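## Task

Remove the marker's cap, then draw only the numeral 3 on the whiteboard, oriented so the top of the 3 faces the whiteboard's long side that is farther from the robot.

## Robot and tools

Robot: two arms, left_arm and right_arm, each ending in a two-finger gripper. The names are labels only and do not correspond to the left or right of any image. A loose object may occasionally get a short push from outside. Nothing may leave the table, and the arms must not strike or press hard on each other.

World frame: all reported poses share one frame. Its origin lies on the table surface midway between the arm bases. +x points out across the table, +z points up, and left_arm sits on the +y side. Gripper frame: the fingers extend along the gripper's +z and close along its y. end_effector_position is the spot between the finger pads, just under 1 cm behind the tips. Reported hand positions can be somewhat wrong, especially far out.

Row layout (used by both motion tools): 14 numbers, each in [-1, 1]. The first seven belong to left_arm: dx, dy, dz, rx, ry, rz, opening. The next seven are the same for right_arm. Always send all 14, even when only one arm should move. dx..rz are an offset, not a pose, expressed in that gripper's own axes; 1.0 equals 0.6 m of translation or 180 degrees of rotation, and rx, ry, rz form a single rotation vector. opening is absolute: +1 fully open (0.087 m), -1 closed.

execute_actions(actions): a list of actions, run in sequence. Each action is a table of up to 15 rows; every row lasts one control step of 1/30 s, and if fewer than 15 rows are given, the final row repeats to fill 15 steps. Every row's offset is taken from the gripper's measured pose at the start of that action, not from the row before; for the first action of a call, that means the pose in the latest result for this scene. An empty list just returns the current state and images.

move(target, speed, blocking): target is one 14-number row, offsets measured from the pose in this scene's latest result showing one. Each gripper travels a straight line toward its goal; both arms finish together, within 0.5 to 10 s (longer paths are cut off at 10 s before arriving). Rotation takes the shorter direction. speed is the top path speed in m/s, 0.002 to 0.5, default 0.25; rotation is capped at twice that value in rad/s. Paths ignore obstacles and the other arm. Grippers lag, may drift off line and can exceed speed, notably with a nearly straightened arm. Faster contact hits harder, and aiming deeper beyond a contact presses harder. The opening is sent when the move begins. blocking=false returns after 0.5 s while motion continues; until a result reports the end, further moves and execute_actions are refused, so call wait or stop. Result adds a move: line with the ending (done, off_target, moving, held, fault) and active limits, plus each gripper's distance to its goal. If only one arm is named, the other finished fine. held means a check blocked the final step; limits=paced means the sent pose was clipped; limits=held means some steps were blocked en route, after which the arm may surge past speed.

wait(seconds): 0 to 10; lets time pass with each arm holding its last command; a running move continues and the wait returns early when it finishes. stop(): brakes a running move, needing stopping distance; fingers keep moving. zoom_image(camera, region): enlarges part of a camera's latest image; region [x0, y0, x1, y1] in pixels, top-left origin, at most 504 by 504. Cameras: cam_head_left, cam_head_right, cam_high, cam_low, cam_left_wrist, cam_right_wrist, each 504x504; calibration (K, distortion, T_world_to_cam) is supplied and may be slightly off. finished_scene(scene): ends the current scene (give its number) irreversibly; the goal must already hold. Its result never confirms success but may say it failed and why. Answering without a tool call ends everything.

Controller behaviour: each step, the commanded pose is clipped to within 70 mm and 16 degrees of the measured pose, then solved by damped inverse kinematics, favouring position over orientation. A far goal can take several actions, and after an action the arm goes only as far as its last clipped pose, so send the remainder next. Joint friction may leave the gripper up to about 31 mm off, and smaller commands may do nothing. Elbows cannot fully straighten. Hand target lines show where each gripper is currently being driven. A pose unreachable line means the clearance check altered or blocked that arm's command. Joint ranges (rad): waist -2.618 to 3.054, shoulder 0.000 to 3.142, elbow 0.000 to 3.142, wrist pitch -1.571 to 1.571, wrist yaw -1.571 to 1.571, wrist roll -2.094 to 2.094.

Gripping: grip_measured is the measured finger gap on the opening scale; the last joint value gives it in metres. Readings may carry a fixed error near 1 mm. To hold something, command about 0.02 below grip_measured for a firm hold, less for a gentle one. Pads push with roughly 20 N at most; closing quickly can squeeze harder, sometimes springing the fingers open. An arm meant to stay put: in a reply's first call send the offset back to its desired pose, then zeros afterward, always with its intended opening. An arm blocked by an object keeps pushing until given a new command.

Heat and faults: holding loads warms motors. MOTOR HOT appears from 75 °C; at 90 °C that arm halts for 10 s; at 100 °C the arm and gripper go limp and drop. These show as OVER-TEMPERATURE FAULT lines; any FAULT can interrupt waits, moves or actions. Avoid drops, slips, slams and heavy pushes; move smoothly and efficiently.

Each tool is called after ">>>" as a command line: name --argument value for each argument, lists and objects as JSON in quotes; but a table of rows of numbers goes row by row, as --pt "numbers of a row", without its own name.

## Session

>>> execute_actions --actions '[]'

Scene clock: 0.00 s.
left_arm: end_effector_position=(+0.2440, +0.1994, +0.1628) grip_measured=+1.000 end_effector_quat_wxyz=(-0.097, +0.686, -0.681, +0.235) | right_arm: end_effector_position=(+0.3937, -0.3320, +0.3455) grip_measured=+1.000 end_effector_quat_wxyz=(+0.690, +0.055, +0.720, -0.043)
Joint positions: left_arm=[ 0.298  1.214  1.029 -0.949  0.278 -1.436  0.087] | right_arm=[ 0.008  1.057  1.034 -0.021  0.009  0.015  0.087]
Joint velocities: left_arm=[ 0.027  0.012  0.007  0.007 -0.007  0.007  0.   ] | right_arm=[-0.007 -0.022 -0.002  0.037 -0.022 -0.007  0.   ]
Motor temperatures (°C, as the motors report them): left_arm=[20 26 26 24 21 19] | right_arm=[18 24 24 25 19 16]
Hand target (left_arm): +0.244, +0.199, +0.163; -0.097, +0.686, -0.681, +0.235
Hand target (right_arm): +0.394, -0.332, +0.346; +0.690, +0.055, +0.720, -0.043
camera_calibration (this result's frames):
cam_left_wrist: T_world_to_cam=[[0.892888, 0.0351915, 0.448901, -0.293735], [-0.368629, -0.515377, 0.773627, 0.0938898], [0.258578, -0.856241, -0.447202, 0.321958], [0, 0, 0, 1]] pos_world=[0.213632, 0.334399, 0.203203]
cam_right_wrist: T_world_to_cam=[[-0.139245, -0.990256, -0.00201197, -0.277691], [-0.775641, 0.110329, -0.621456, 0.575852], [0.615623, -0.0849738, -0.783446, 0.138175], [0, 0, 0, 1]] pos_world=[0.322924, -0.326777, 0.465561]

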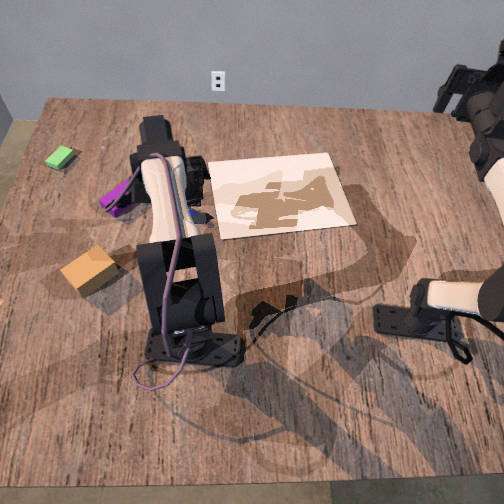

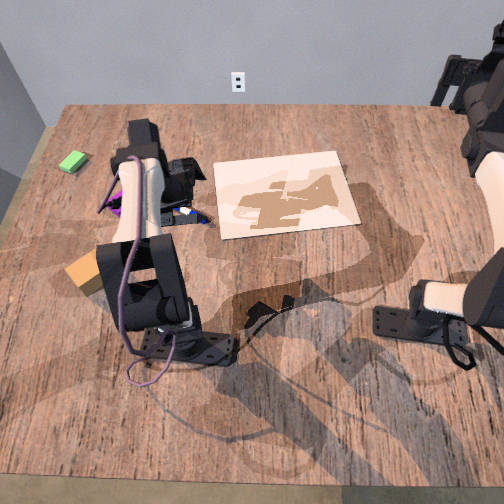

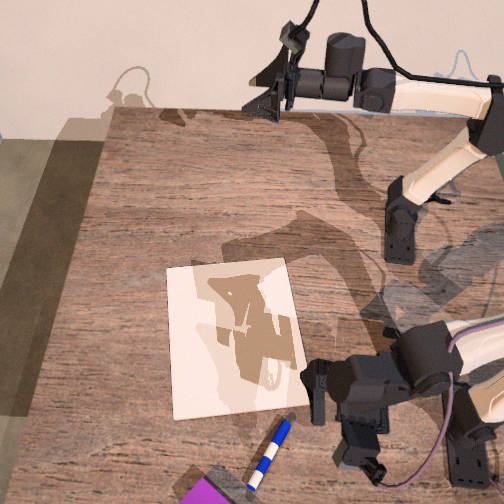

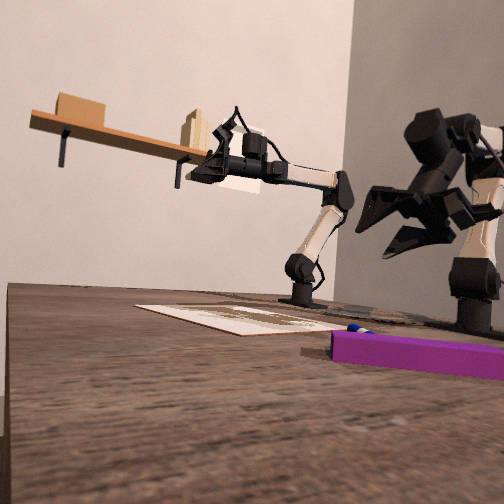

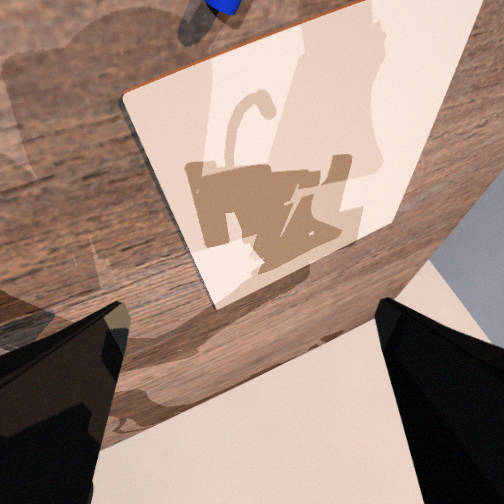

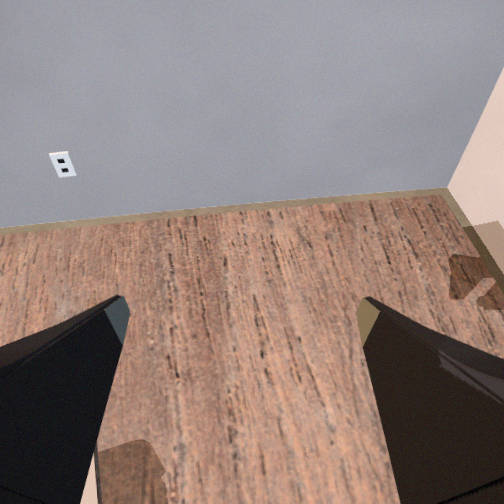

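>>> move --target '[-0.221,-0.097,0.18,-0.182,0.055,0.13,0.4,0.247,0.278,-0.019,0.152,0.213,0.453,0.6]' --speed 0.35

Scene clock: 32.60 s.
left_arm: end_effector_position=(+0.3539, +0.3082, +0.0745) grip_measured=+0.400 end_effector_quat_wxyz=(-0.092, -0.514, +0.849, -0.080) | right_arm: end_effector_position=(+0.4009, -0.1716, +0.2097) grip_measured=+0.600 end_effector_quat_wxyz=(+0.294, +0.651, +0.645, +0.272)
Joint positions: left_arm=[ 0.441  2.389  2.205 -1.538  0.193 -0.726  0.061] | right_arm=[ 0.416  1.354  1.154 -0.571  0.234  1.759  0.07 ]
Joint velocities: left_arm=[-0.017  0.017 -0.007  0.051  0.022 -0.051 -0.   ] | right_arm=[-0.012  0.007 -0.007  0.037  0.022  0.037  0.001]
Motor temperatures (°C, as the motors report them): left_arm=[20 26 30 25 21 19] | right_arm=[18 24 27 29 19 16]
Hand target (left_arm): +0.349, +0.313, +0.070; -0.105, -0.514, +0.848, -0.072
Hand target (right_arm): +0.399, -0.167, +0.199; +0.280, +0.653, +0.653, +0.263
Off the commanded pose (left_arm): 0.007 m, 3 deg.
Off the commanded pose (right_arm): 0.013 m, 3 deg.
joint sent to its limit (left arm) — the command would take joint 4 (wrist pitch) past its lower limit, so that joint was sent only as far as its limit.
move: off_target (left_arm, right_arm)
camera_calibration (this result's frames):
cam_left_wrist: T_world_to_cam=[[0.879242, -0.474879, 0.0377239, -0.163354], [-0.252895, -0.398192, 0.881752, 0.173651], [-0.403705, -0.784814, -0.470202, 0.561254], [0, 0, 0, 1]] pos_world=[0.414124, 0.432053, 0.116948]
cam_right_wrist: T_world_to_cam=[[-0.679245, -0.0168764, -0.733717, 0.418774], [-0.546823, 0.678436, 0.490622, 0.251898], [0.4895, 0.734466, -0.470053, 0.166424], [0, 0, 0, 1]] pos_world=[0.34073, -0.286062, 0.261903]

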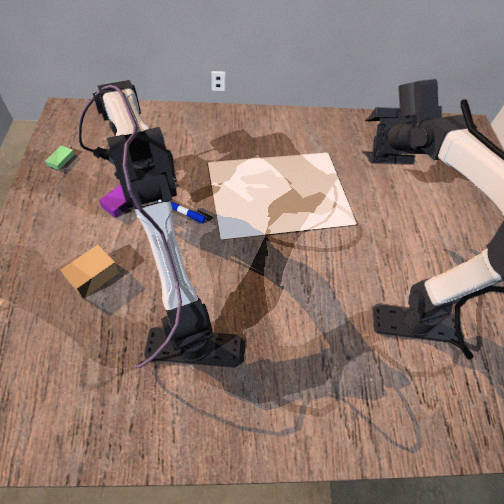

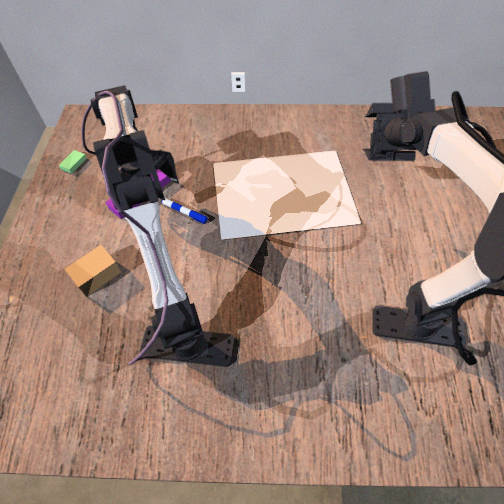

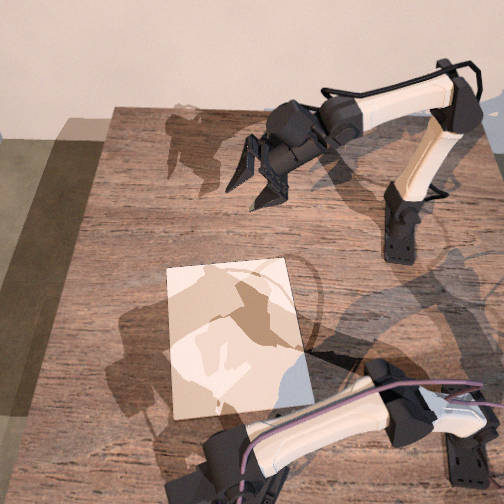

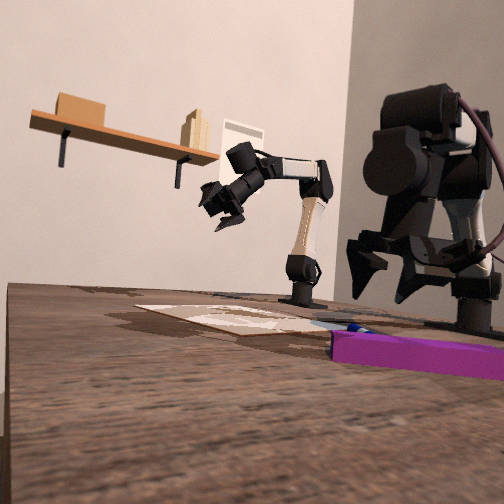

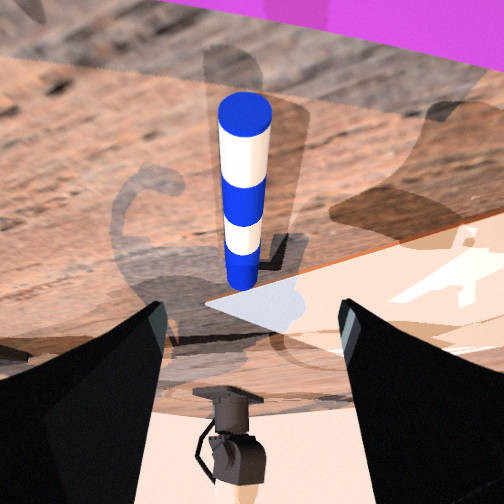

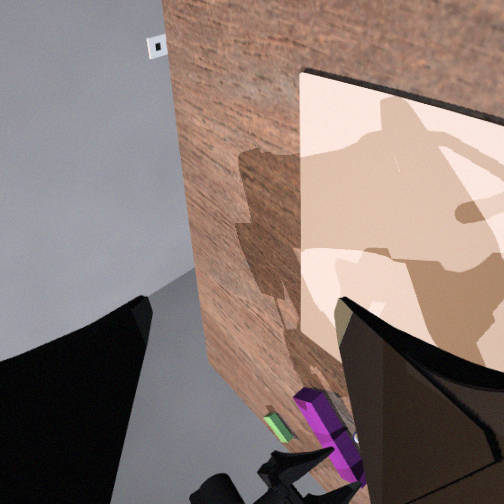

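>>> move --target '[-0.015,0.003,0.118,0,-0.015,0,0.2,0,0,0,0,0,0,0.6]' --speed 0.1

Scene clock: 39.87 s.
left_arm: end_effector_position=(+0.3456, +0.2997, +0.0105) grip_measured=+0.200 end_effector_quat_wxyz=(-0.087, -0.515, +0.849, -0.073) | right_arm: end_effector_position=(+0.4009, -0.1714, +0.2097) grip_measured=+0.600 end_effector_quat_wxyz=(+0.294, +0.652, +0.644, +0.273)
Joint positions: left_arm=[ 0.423  2.352  1.891 -1.249  0.179 -0.749  0.053] | right_arm=[ 0.416  1.354  1.154 -0.571  0.233  1.762  0.07 ]
Joint velocities: left_arm=[-0.007 -0.007 -0.012  0.022 -0.051 -0.037  0.   ] | right_arm=[ 0.002 -0.012 -0.012  0.022 -0.081  0.007  0.   ]
Motor temperatures (°C, as the motors report them): left_arm=[20 28 30 25 21 19] | right_arm=[18 24 27 29 19 16]
Hand target (left_arm): +0.350, +0.300, +0.004; -0.073, -0.515, +0.851, -0.068
Hand target (right_arm): +0.401, -0.172, +0.210; +0.294, +0.651, +0.645, +0.272
Off the commanded pose (left_arm): 0.009 m, 2 deg.
Off the commanded pose (right_arm): 0.000 m, 0 deg.
move: done
camera_calibration (this result's frames):
cam_left_wrist: T_world_to_cam=[[0.880156, -0.473749, 0.02978, -0.158281], [-0.252676, -0.414479, 0.874278, 0.229553], [-0.401845, -0.777026, -0.484511, 0.518314], [0, 0, 0, 1]] pos_world=[0.405597, 0.422903, 0.0551495]
cam_right_wrist: T_world_to_cam=[[-0.67936, -0.0142019, -0.733668, 0.419344], [-0.546085, 0.677637, 0.492545, 0.250898], [0.490165, 0.73526, -0.468114, 0.165769], [0, 0, 0, 1]] pos_world=[0.340643, -0.285946, 0.26168]

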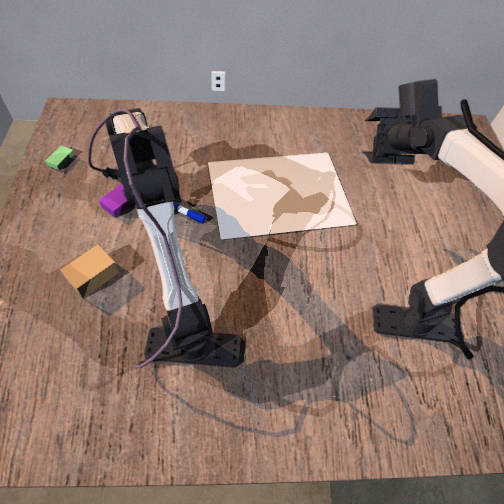

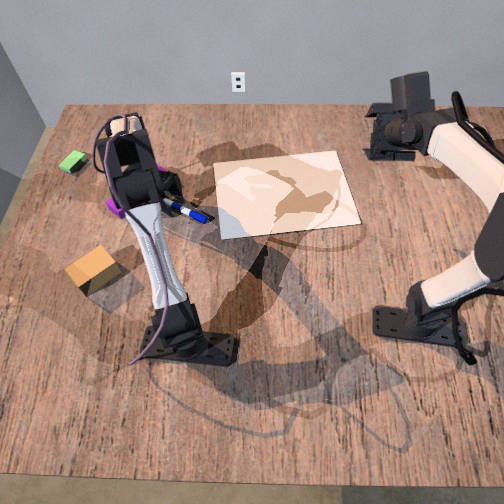

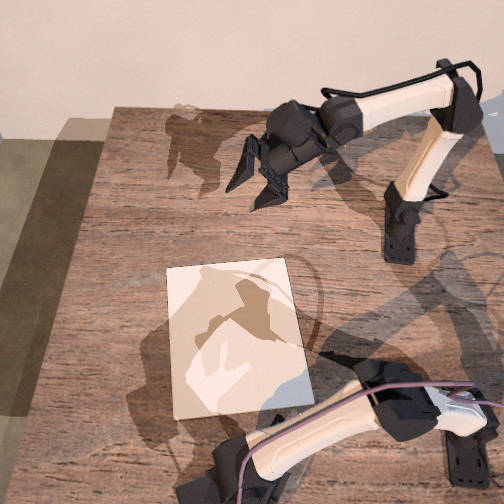

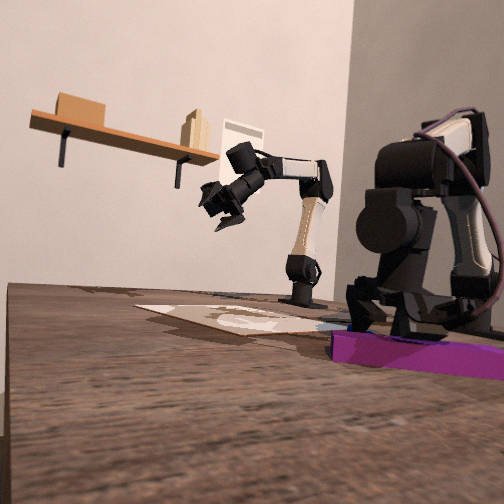

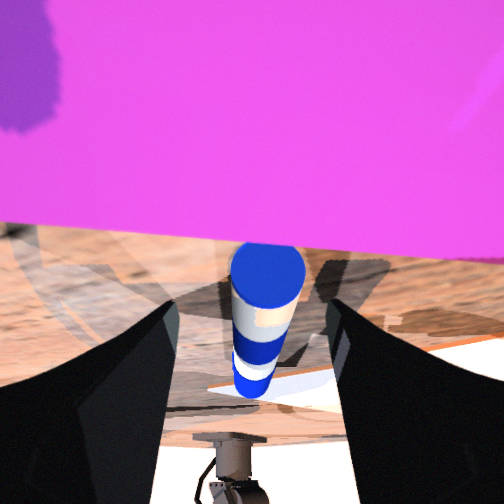

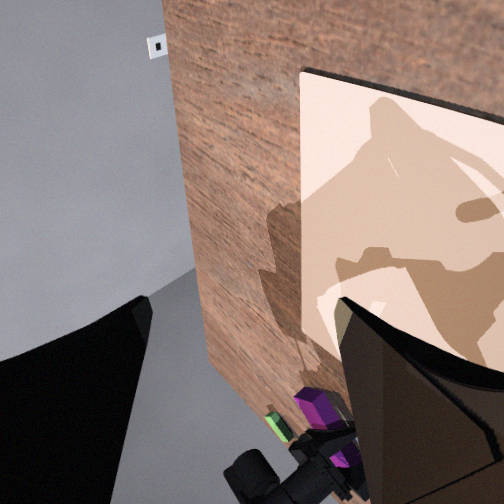

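>>> execute_actions --actions '[[[0,-0.005,0.01,0,0,0,-0.45,0,0,0,0,0,0,0.6]],[[0,0,0,0,0,0,-0.7,0,0,0,0,0,0,0.6]]]'

>>> move --target '[0.03,0,-0.1,0,0,0,-0.7,0,0,0,0,0,0,0.6]' --speed 0.15

Scene clock: 45.53 s.
left_arm: end_effector_position=(+0.3457, +0.2998, +0.0104) grip_measured=-0.597 end_effector_quat_wxyz=(-0.087, -0.516, +0.849, -0.072) | right_arm: end_effector_position=(+0.4009, -0.1714, +0.2097) grip_measured=+0.600 end_effector_quat_wxyz=(+0.294, +0.652, +0.644, +0.273)
Joint positions: left_arm=[ 0.423  2.352  1.891 -1.249  0.179 -0.749  0.018] | right_arm=[ 0.416  1.354  1.154 -0.571  0.233  1.762  0.07 ]
Joint velocities: left_arm=[-0.007 -0.007 -0.007 -0.007  0.051 -0.007 -0.   ] | right_arm=[ 0.007  0.002  0.002 -0.051 -0.051  0.022  0.001]
Motor temperatures (°C, as the motors report them): left_arm=[20 31 30 25 21 19] | right_arm=[18 25 28 28 19 16]
Hand target (left_arm): +0.346, +0.300, +0.010; -0.087, -0.516, +0.849, -0.072
Hand target (right_arm): +0.401, -0.171, +0.210; +0.294, +0.652, +0.644, +0.273
Off the commanded pose (left_arm): 0.000 m, 0 deg.
Off the commanded pose (right_arm): 0.000 m, 0 deg.
camera_calibration (this result's frames):
cam_left_wrist: T_world_to_cam=[[0.880481, -0.473157, 0.0295935, -0.158611], [-0.252457, -0.415122, 0.874036, 0.229766], [-0.401271, -0.777043, -0.484959, 0.518197], [0, 0, 0, 1]] pos_world=[0.405598, 0.422995, 0.0551745]
cam_right_wrist: T_world_to_cam=[[-0.67936, -0.0142019, -0.733668, 0.419344], [-0.546085, 0.677637, 0.492545, 0.250898], [0.490165, 0.73526, -0.468114, 0.165769], [0, 0, 0, 1]] pos_world=[0.340643, -0.285946, 0.26168]

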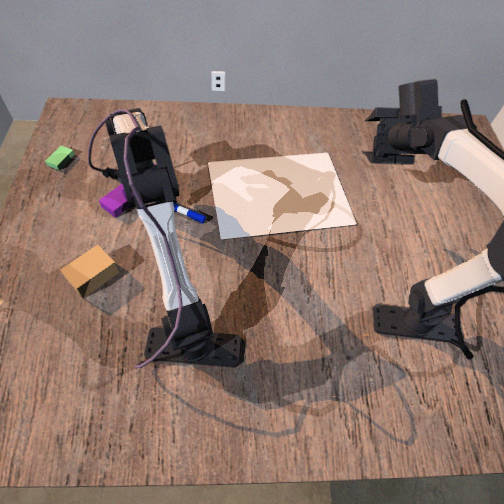

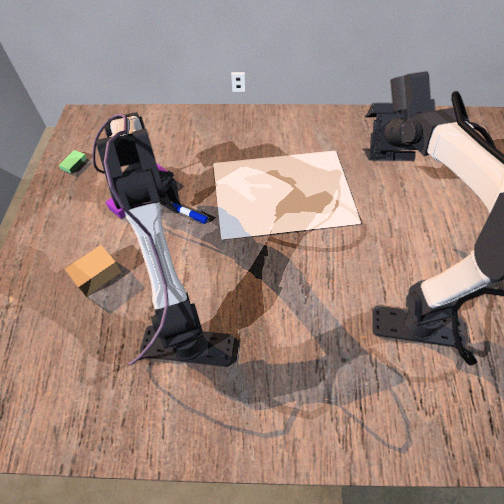

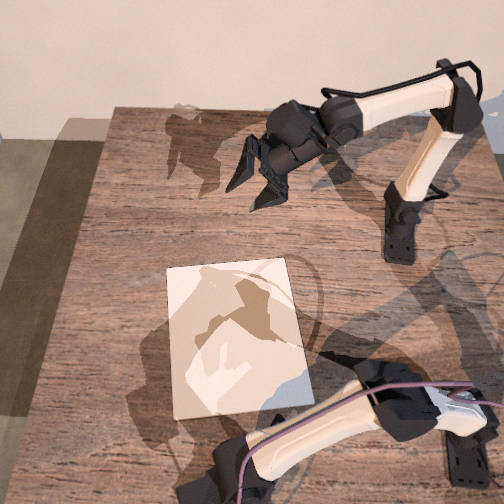

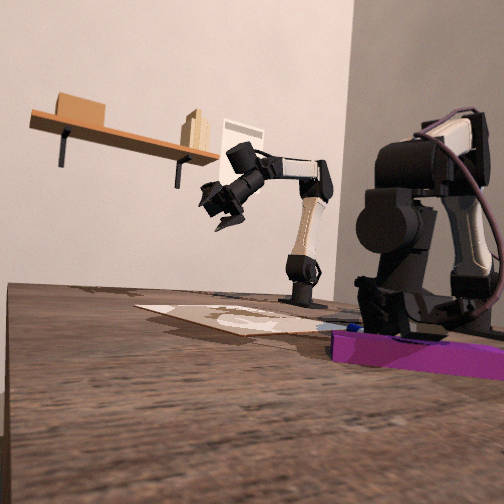

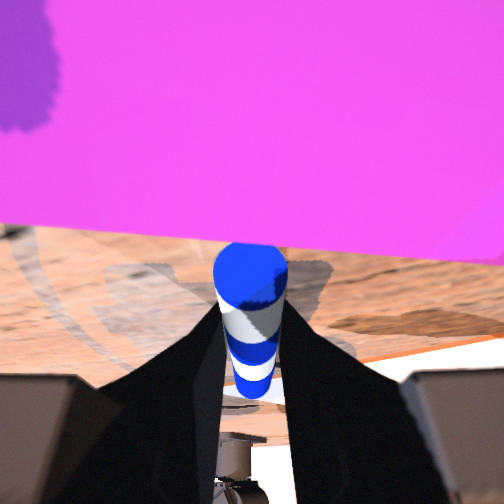

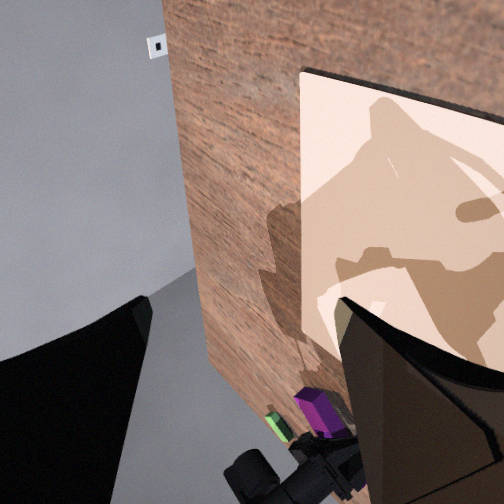

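Scene clock: 46.57 s.
left_arm: end_effector_position=(+0.3460, +0.2999, +0.0714) grip_measured=-0.597 end_effector_quat_wxyz=(-0.076, -0.515, +0.850, -0.075) | right_arm: end_effector_position=(+0.4009, -0.1714, +0.2097) grip_measured=+0.600 end_effector_quat_wxyz=(+0.294, +0.652, +0.644, +0.273)
Joint positions: left_arm=[ 0.423  2.296  2.043 -1.436  0.179 -0.749  0.018] | right_arm=[ 0.416  1.354  1.154 -0.571  0.233  1.762  0.07 ]
Joint velocities: left_arm=[-0.002 -0.032  0.002  0.007 -0.007 -0.051 -0.001] | right_arm=[-0.007  0.002 -0.007 -0.037 -0.022  0.051 -0.   ]
Motor temperatures (°C, as the motors report them): left_arm=[20 31 30 25 21 19] | right_arm=[18 25 28 28 19 16]
Hand target (left_arm): +0.343, +0.297, +0.073; -0.087, -0.516, +0.849, -0.072
Hand target (right_arm): +0.401, -0.171, +0.210; +0.294, +0.652, +0.644, +0.273
Off the commanded pose (left_arm): 0.005 m, 1 deg.
Off the commanded pose (right_arm): 0.000 m, 0 deg.
move: done
camera_calibration (this result's frames):
cam_left_wrist: T_world_to_cam=[[0.879736, -0.473412, 0.0441134, -0.161324], [-0.270043, -0.421135, 0.865865, 0.185063], [-0.391333, -0.773645, -0.498329, 0.544452], [0, 0, 0, 1]] pos_world=[0.404959, 0.422776, 0.118192]
cam_right_wrist: T_world_to_cam=[[-0.67936, -0.0142019, -0.733668, 0.419344], [-0.546085, 0.677637, 0.492545, 0.250898], [0.490165, 0.73526, -0.468114, 0.165769], [0, 0, 0, 1]] pos_world=[0.340643, -0.285946, 0.26168]

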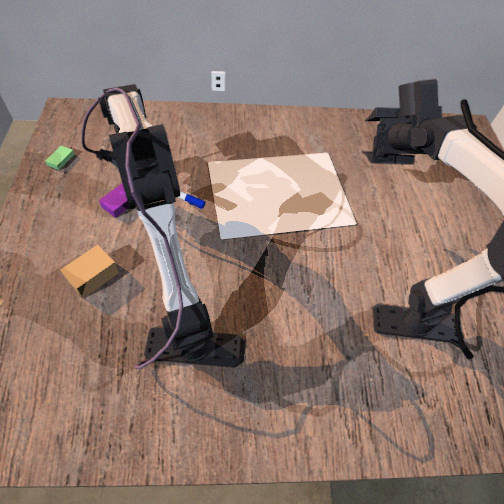

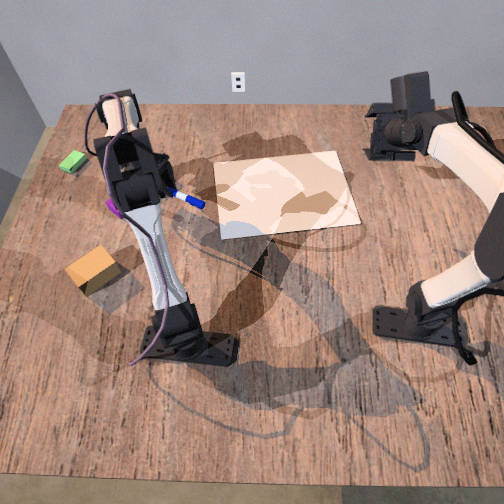

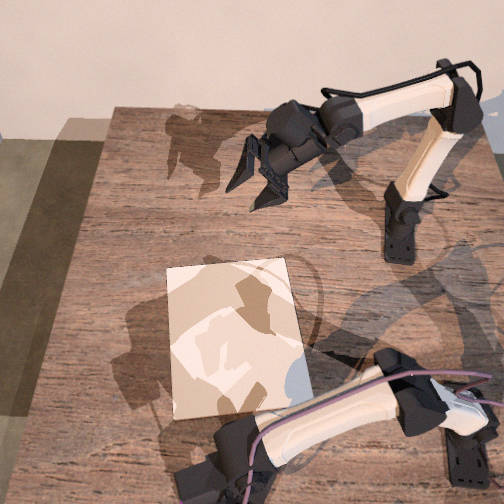

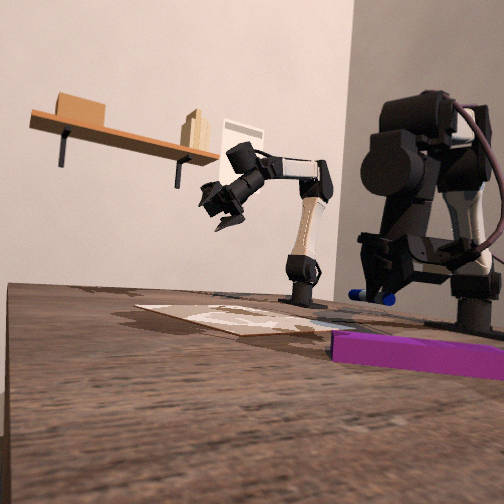

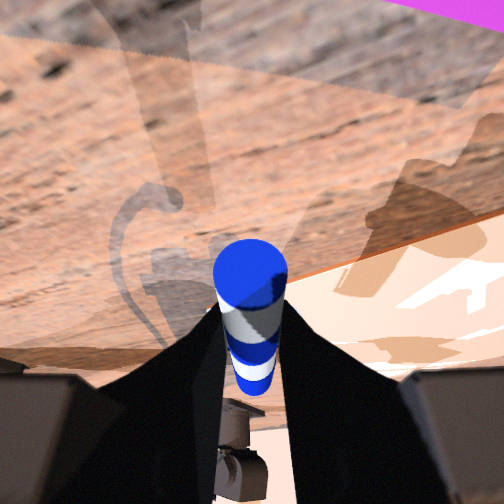

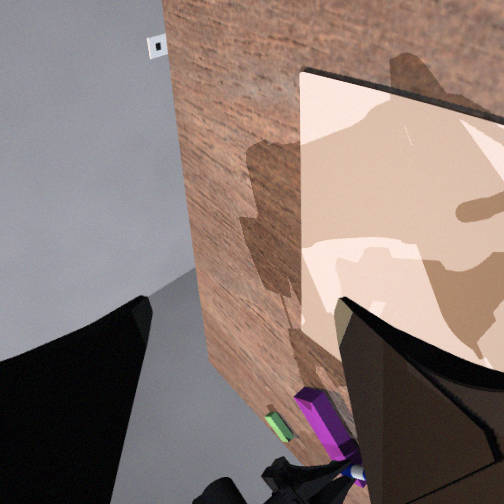

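>>> move --target '[0.396,-0.297,-0.138,0.255,-0.057,-0.088,-0.7,0.08,0,0,0,0,0,0.6]' --speed 0.3

Scene clock: 56.00 s.
left_arm: end_effector_position=(+0.4033, +0.0297, +0.2121) grip_measured=-0.597 end_effector_quat_wxyz=(-0.192, +0.615, -0.685, +0.341) | right_arm: end_effector_position=(+0.3995, -0.1275, +0.2101) grip_measured=+0.600 end_effector_quat_wxyz=(+0.298, +0.649, +0.642, +0.279)
Joint positions: left_arm=[-0.252  1.672  1.441 -0.536 -0.014 -1.803  0.018] | right_arm=[ 0.57   1.404  1.19  -0.574  0.345  1.87   0.07 ]
Joint velocities: left_arm=[ 0.002 -0.002 -0.007 -0.007  0.022  0.022 -0.001] | right_arm=[-0.007 -0.002  0.007 -0.037  0.037  0.022  0.001]
Motor temperatures (°C, as the motors report them): left_arm=[20 34 31 24 21 19] | right_arm=[18 25 28 28 19 16]
Hand target (left_arm): +0.402, +0.031, +0.210; +0.196, -0.618, +0.680, -0.342
Hand target (right_arm): +0.401, -0.124, +0.209; +0.296, +0.650, +0.644, +0.273
Off the commanded pose (left_arm): 0.004 m, 1 deg.
Off the commanded pose (right_arm): 0.005 m, 1 deg.
move: done
camera_calibration (this result's frames):
cam_left_wrist: T_world_to_cam=[[0.713162, -0.029286, 0.700388, -0.431105], [-0.626033, -0.476157, 0.617541, 0.162756], [0.315409, -0.878873, -0.357911, 0.116248], [0, 0, 0, 1]] pos_world=[0.372673, 0.167039, 0.243038]
cam_right_wrist: T_world_to_cam=[[-0.667914, -0.0141849, -0.744103, 0.416852], [-0.554435, 0.67646, 0.484772, 0.224997], [0.496479, 0.736343, -0.459682, 0.13021], [0, 0, 0, 1]] pos_world=[0.338521, -0.242168, 0.260964]

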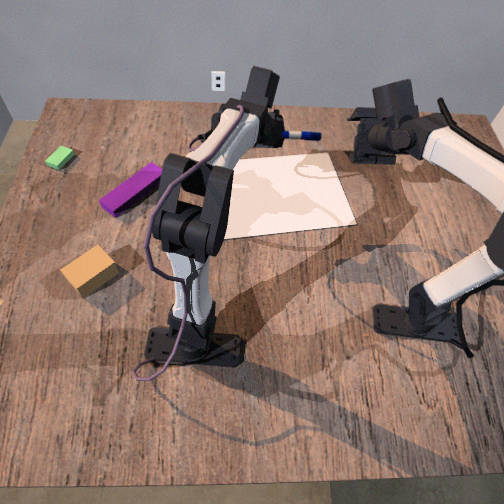

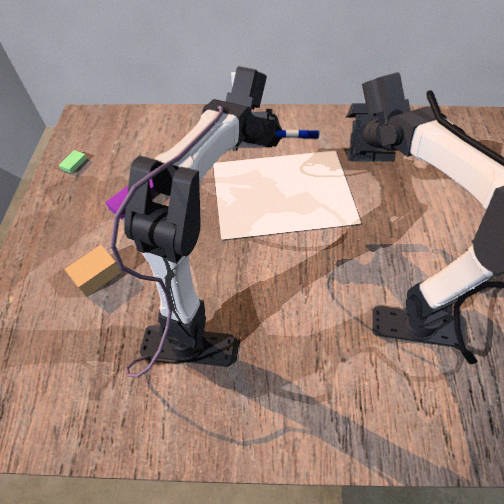

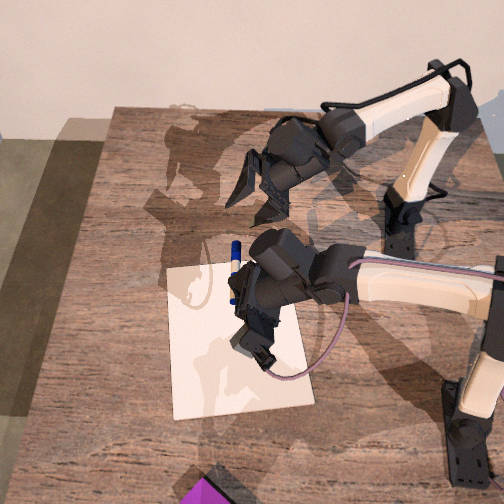

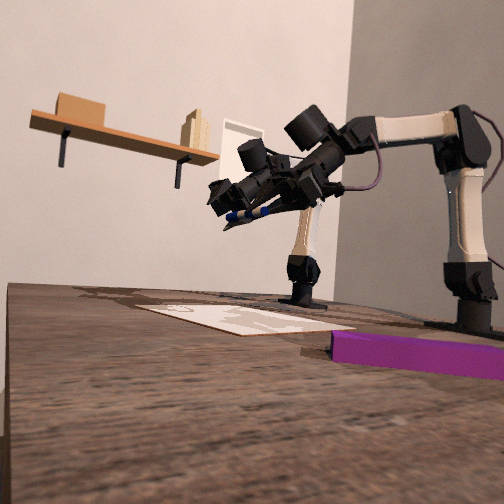

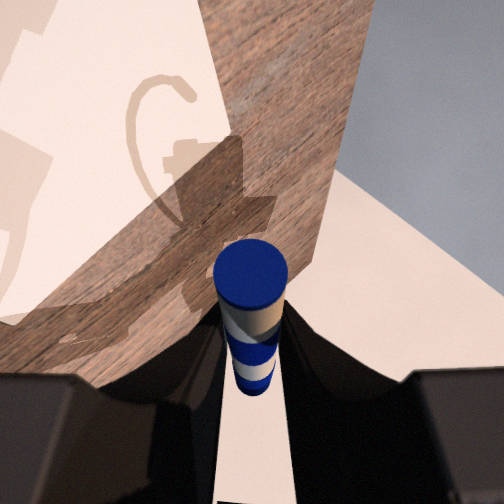

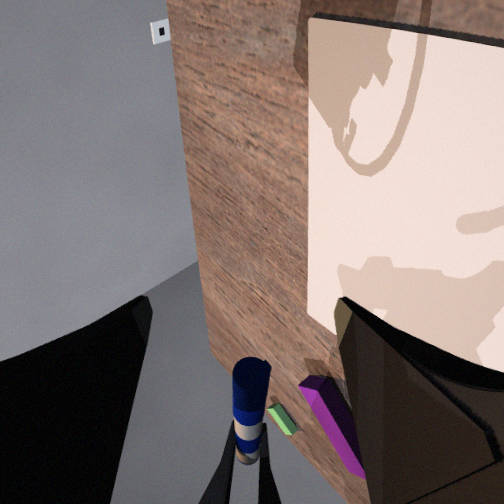

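>>> move --target '[0.07,0,0.016,0,0,0,-0.7,0.055,0,0.015,0,0,0,0.6]' --speed 0.1

>>> zoom_image --camera "cam_high" --region '[180,150,340,310]'

Scene clock: 63.47 s.
left_arm: end_effector_position=(+0.4009, -0.0122, +0.2198) grip_measured=-0.597 end_effector_quat_wxyz=(-0.194, +0.608, -0.685, +0.352) | right_arm: end_effector_position=(+0.4010, -0.1003, +0.2000) grip_measured=+0.600 end_effector_quat_wxyz=(+0.297, +0.649, +0.645, +0.273)
Joint positions: left_arm=[-0.357  1.713  1.502 -0.535 -0.08  -1.868  0.018] | right_arm=[ 0.651  1.469  1.219 -0.573  0.401  1.929  0.07 ]
Joint velocities: left_arm=[ 0.012  0.002 -0.007  0.022 -0.007 -0.007  0.   ] | right_arm=[-0.012  0.002  0.007 -0.007 -0.007 -0.022 -0.   ]
Motor temperatures (°C, as the motors report them): left_arm=[20 34 31 26 21 19] | right_arm=[18 25 29 28 19 16]
Hand target (left_arm): +0.403, -0.013, +0.213; +0.192, -0.614, +0.685, -0.342
Hand target (right_arm): +0.406, -0.095, +0.204; +0.299, +0.649, +0.642, +0.279
Off the commanded pose (left_arm): 0.008 m, 1 deg.
Off the commanded pose (right_arm): 0.009 m, 1 deg.
move: done
camera_calibration (this result's frames):
cam_left_wrist: T_world_to_cam=[[0.698389, -0.0304561, 0.71507, -0.433248], [-0.644288, -0.46184, 0.609587, 0.145799], [0.311682, -0.88644, -0.342167, 0.080861], [0, 0, 0, 1]] pos_world=[0.371309, 0.125819, 0.248593]
cam_right_wrist: T_world_to_cam=[[-0.675549, -0.0221484, -0.736983, 0.411628], [-0.551402, 0.678743, 0.48504, 0.211312], [0.489479, 0.734042, -0.470736, 0.109587], [0, 0, 0, 1]] pos_world=[0.340952, -0.214751, 0.252455]

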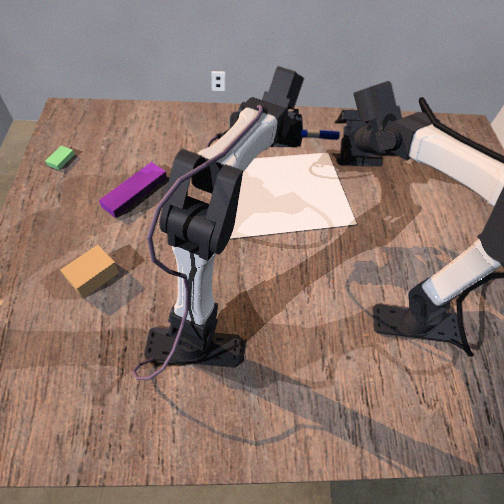

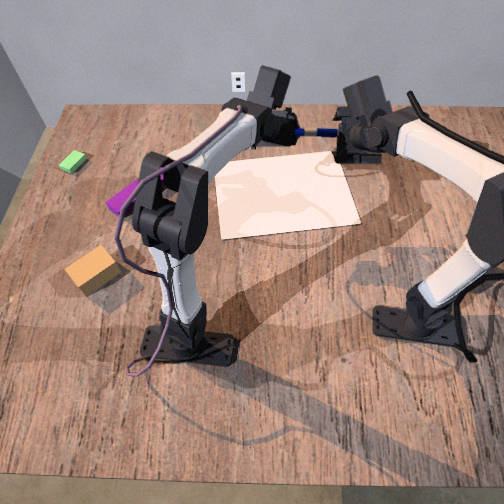

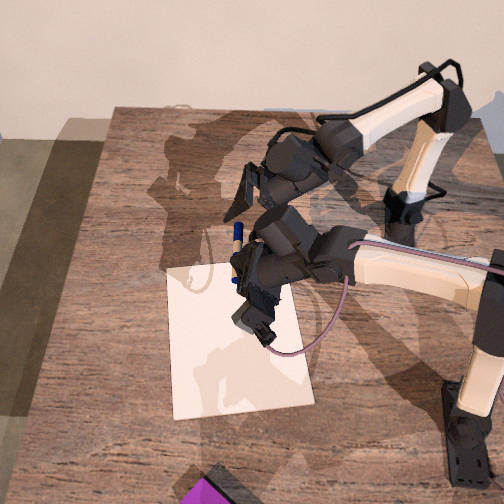

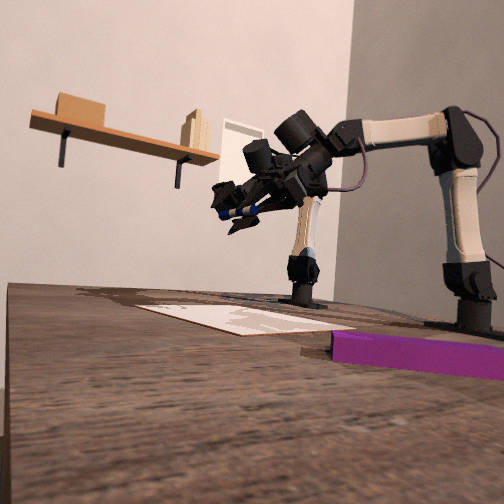

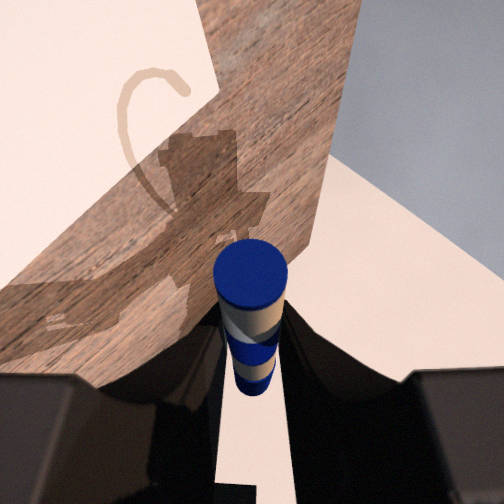

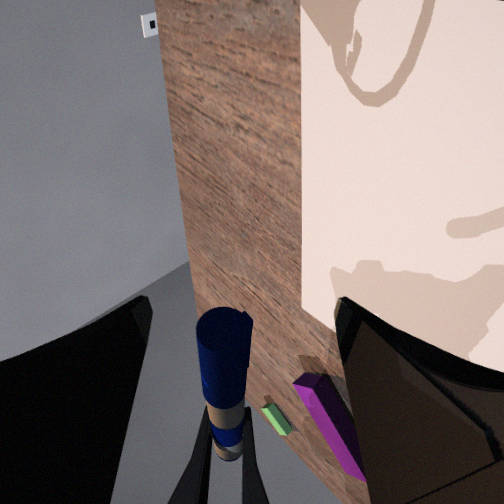

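Region (180, 150, 340, 310) of cam_high's 504x504 image, scaled by 3.150, with more detail than that image has.

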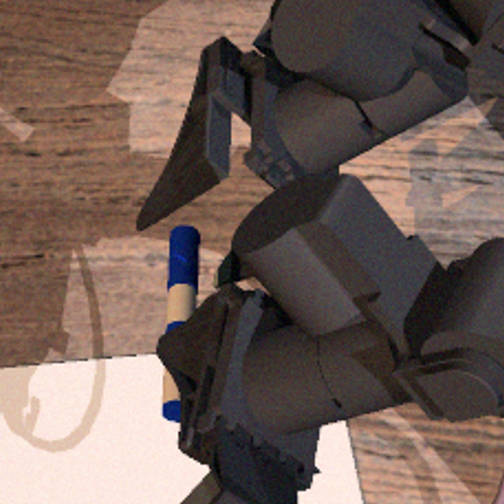

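>>> move --target '[0,0,0,0,0,0,-0.7,0.062,0.022,0,0,0,0,0.3]' --speed 0.08

Scene clock: 70.37 s.
left_arm: end_effector_position=(+0.4011, -0.0120, +0.2198) grip_measured=-0.597 end_effector_quat_wxyz=(-0.194, +0.609, -0.684, +0.352) | right_arm: end_effector_position=(+0.4087, -0.0664, +0.2112) grip_measured=+0.300 end_effector_quat_wxyz=(+0.299, +0.646, +0.644, +0.280)
Joint positions: left_arm=[-0.357  1.713  1.502 -0.535 -0.082 -1.869  0.018] | right_arm=[ 0.731  1.556  1.34  -0.615  0.453  1.989  0.057]
Joint velocities: left_arm=[ 0.007  0.002  0.002  0.081  0.022 -0.051 -0.001] | right_arm=[ 0.027  0.017  0.002 -0.022 -0.007 -0.037 -0.   ]
Motor temperatures (°C, as the motors report them): left_arm=[20 33 32 26 21 19] | right_arm=[18 25 30 28 19 16]
Hand target (left_arm): +0.401, -0.012, +0.220; +0.194, -0.608, +0.685, -0.352
Hand target (right_arm): +0.410, -0.063, +0.209; +0.298, +0.648, +0.646, +0.273
Off the commanded pose (left_arm): 0.000 m, 0 deg.
Off the commanded pose (right_arm): 0.005 m, 1 deg.
move: done
camera_calibration (this result's frames):
cam_left_wrist: T_world_to_cam=[[0.698326, -0.0288333, 0.715199, -0.433388], [-0.643277, -0.463472, 0.609417, 0.145682], [0.313903, -0.885642, -0.342202, 0.0801787], [0, 0, 0, 1]] pos_world=[0.371192, 0.126033, 0.248615]
cam_right_wrist: T_world_to_cam=[[-0.665346, -0.0200354, -0.746266, 0.423684], [-0.560769, 0.673294, 0.481886, 0.191171], [0.492801, 0.739104, -0.459208, 0.0826946], [0, 0, 0, 1]] pos_world=[0.348348, -0.181346, 0.262032]

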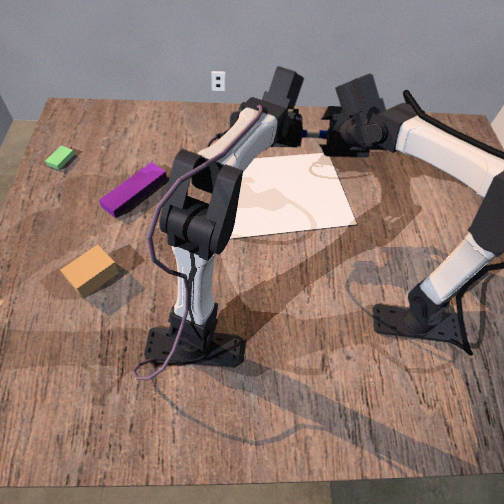

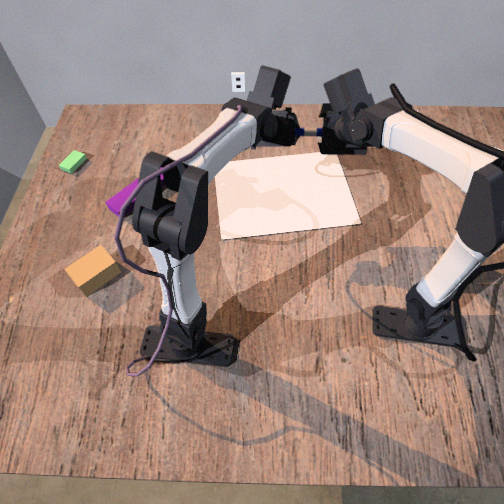

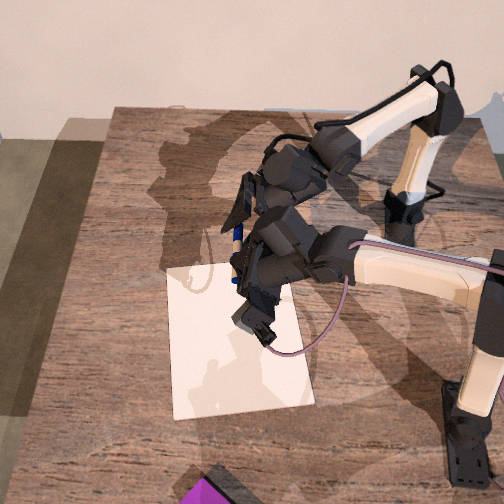

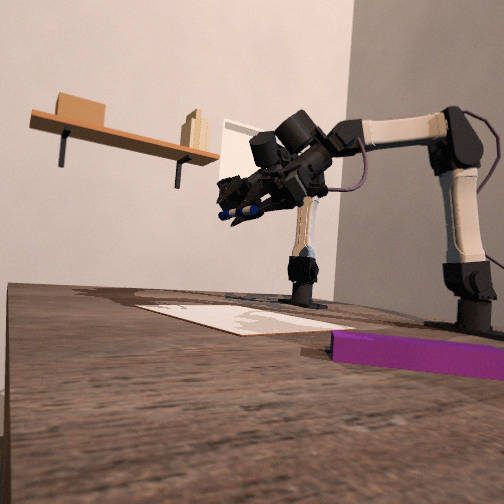

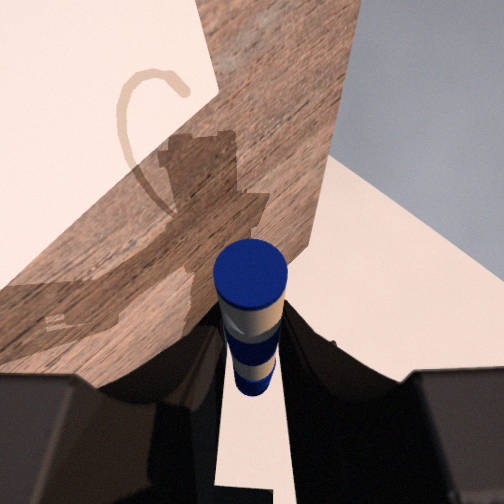

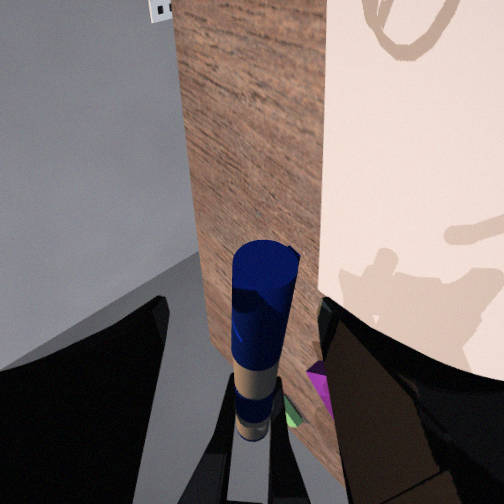

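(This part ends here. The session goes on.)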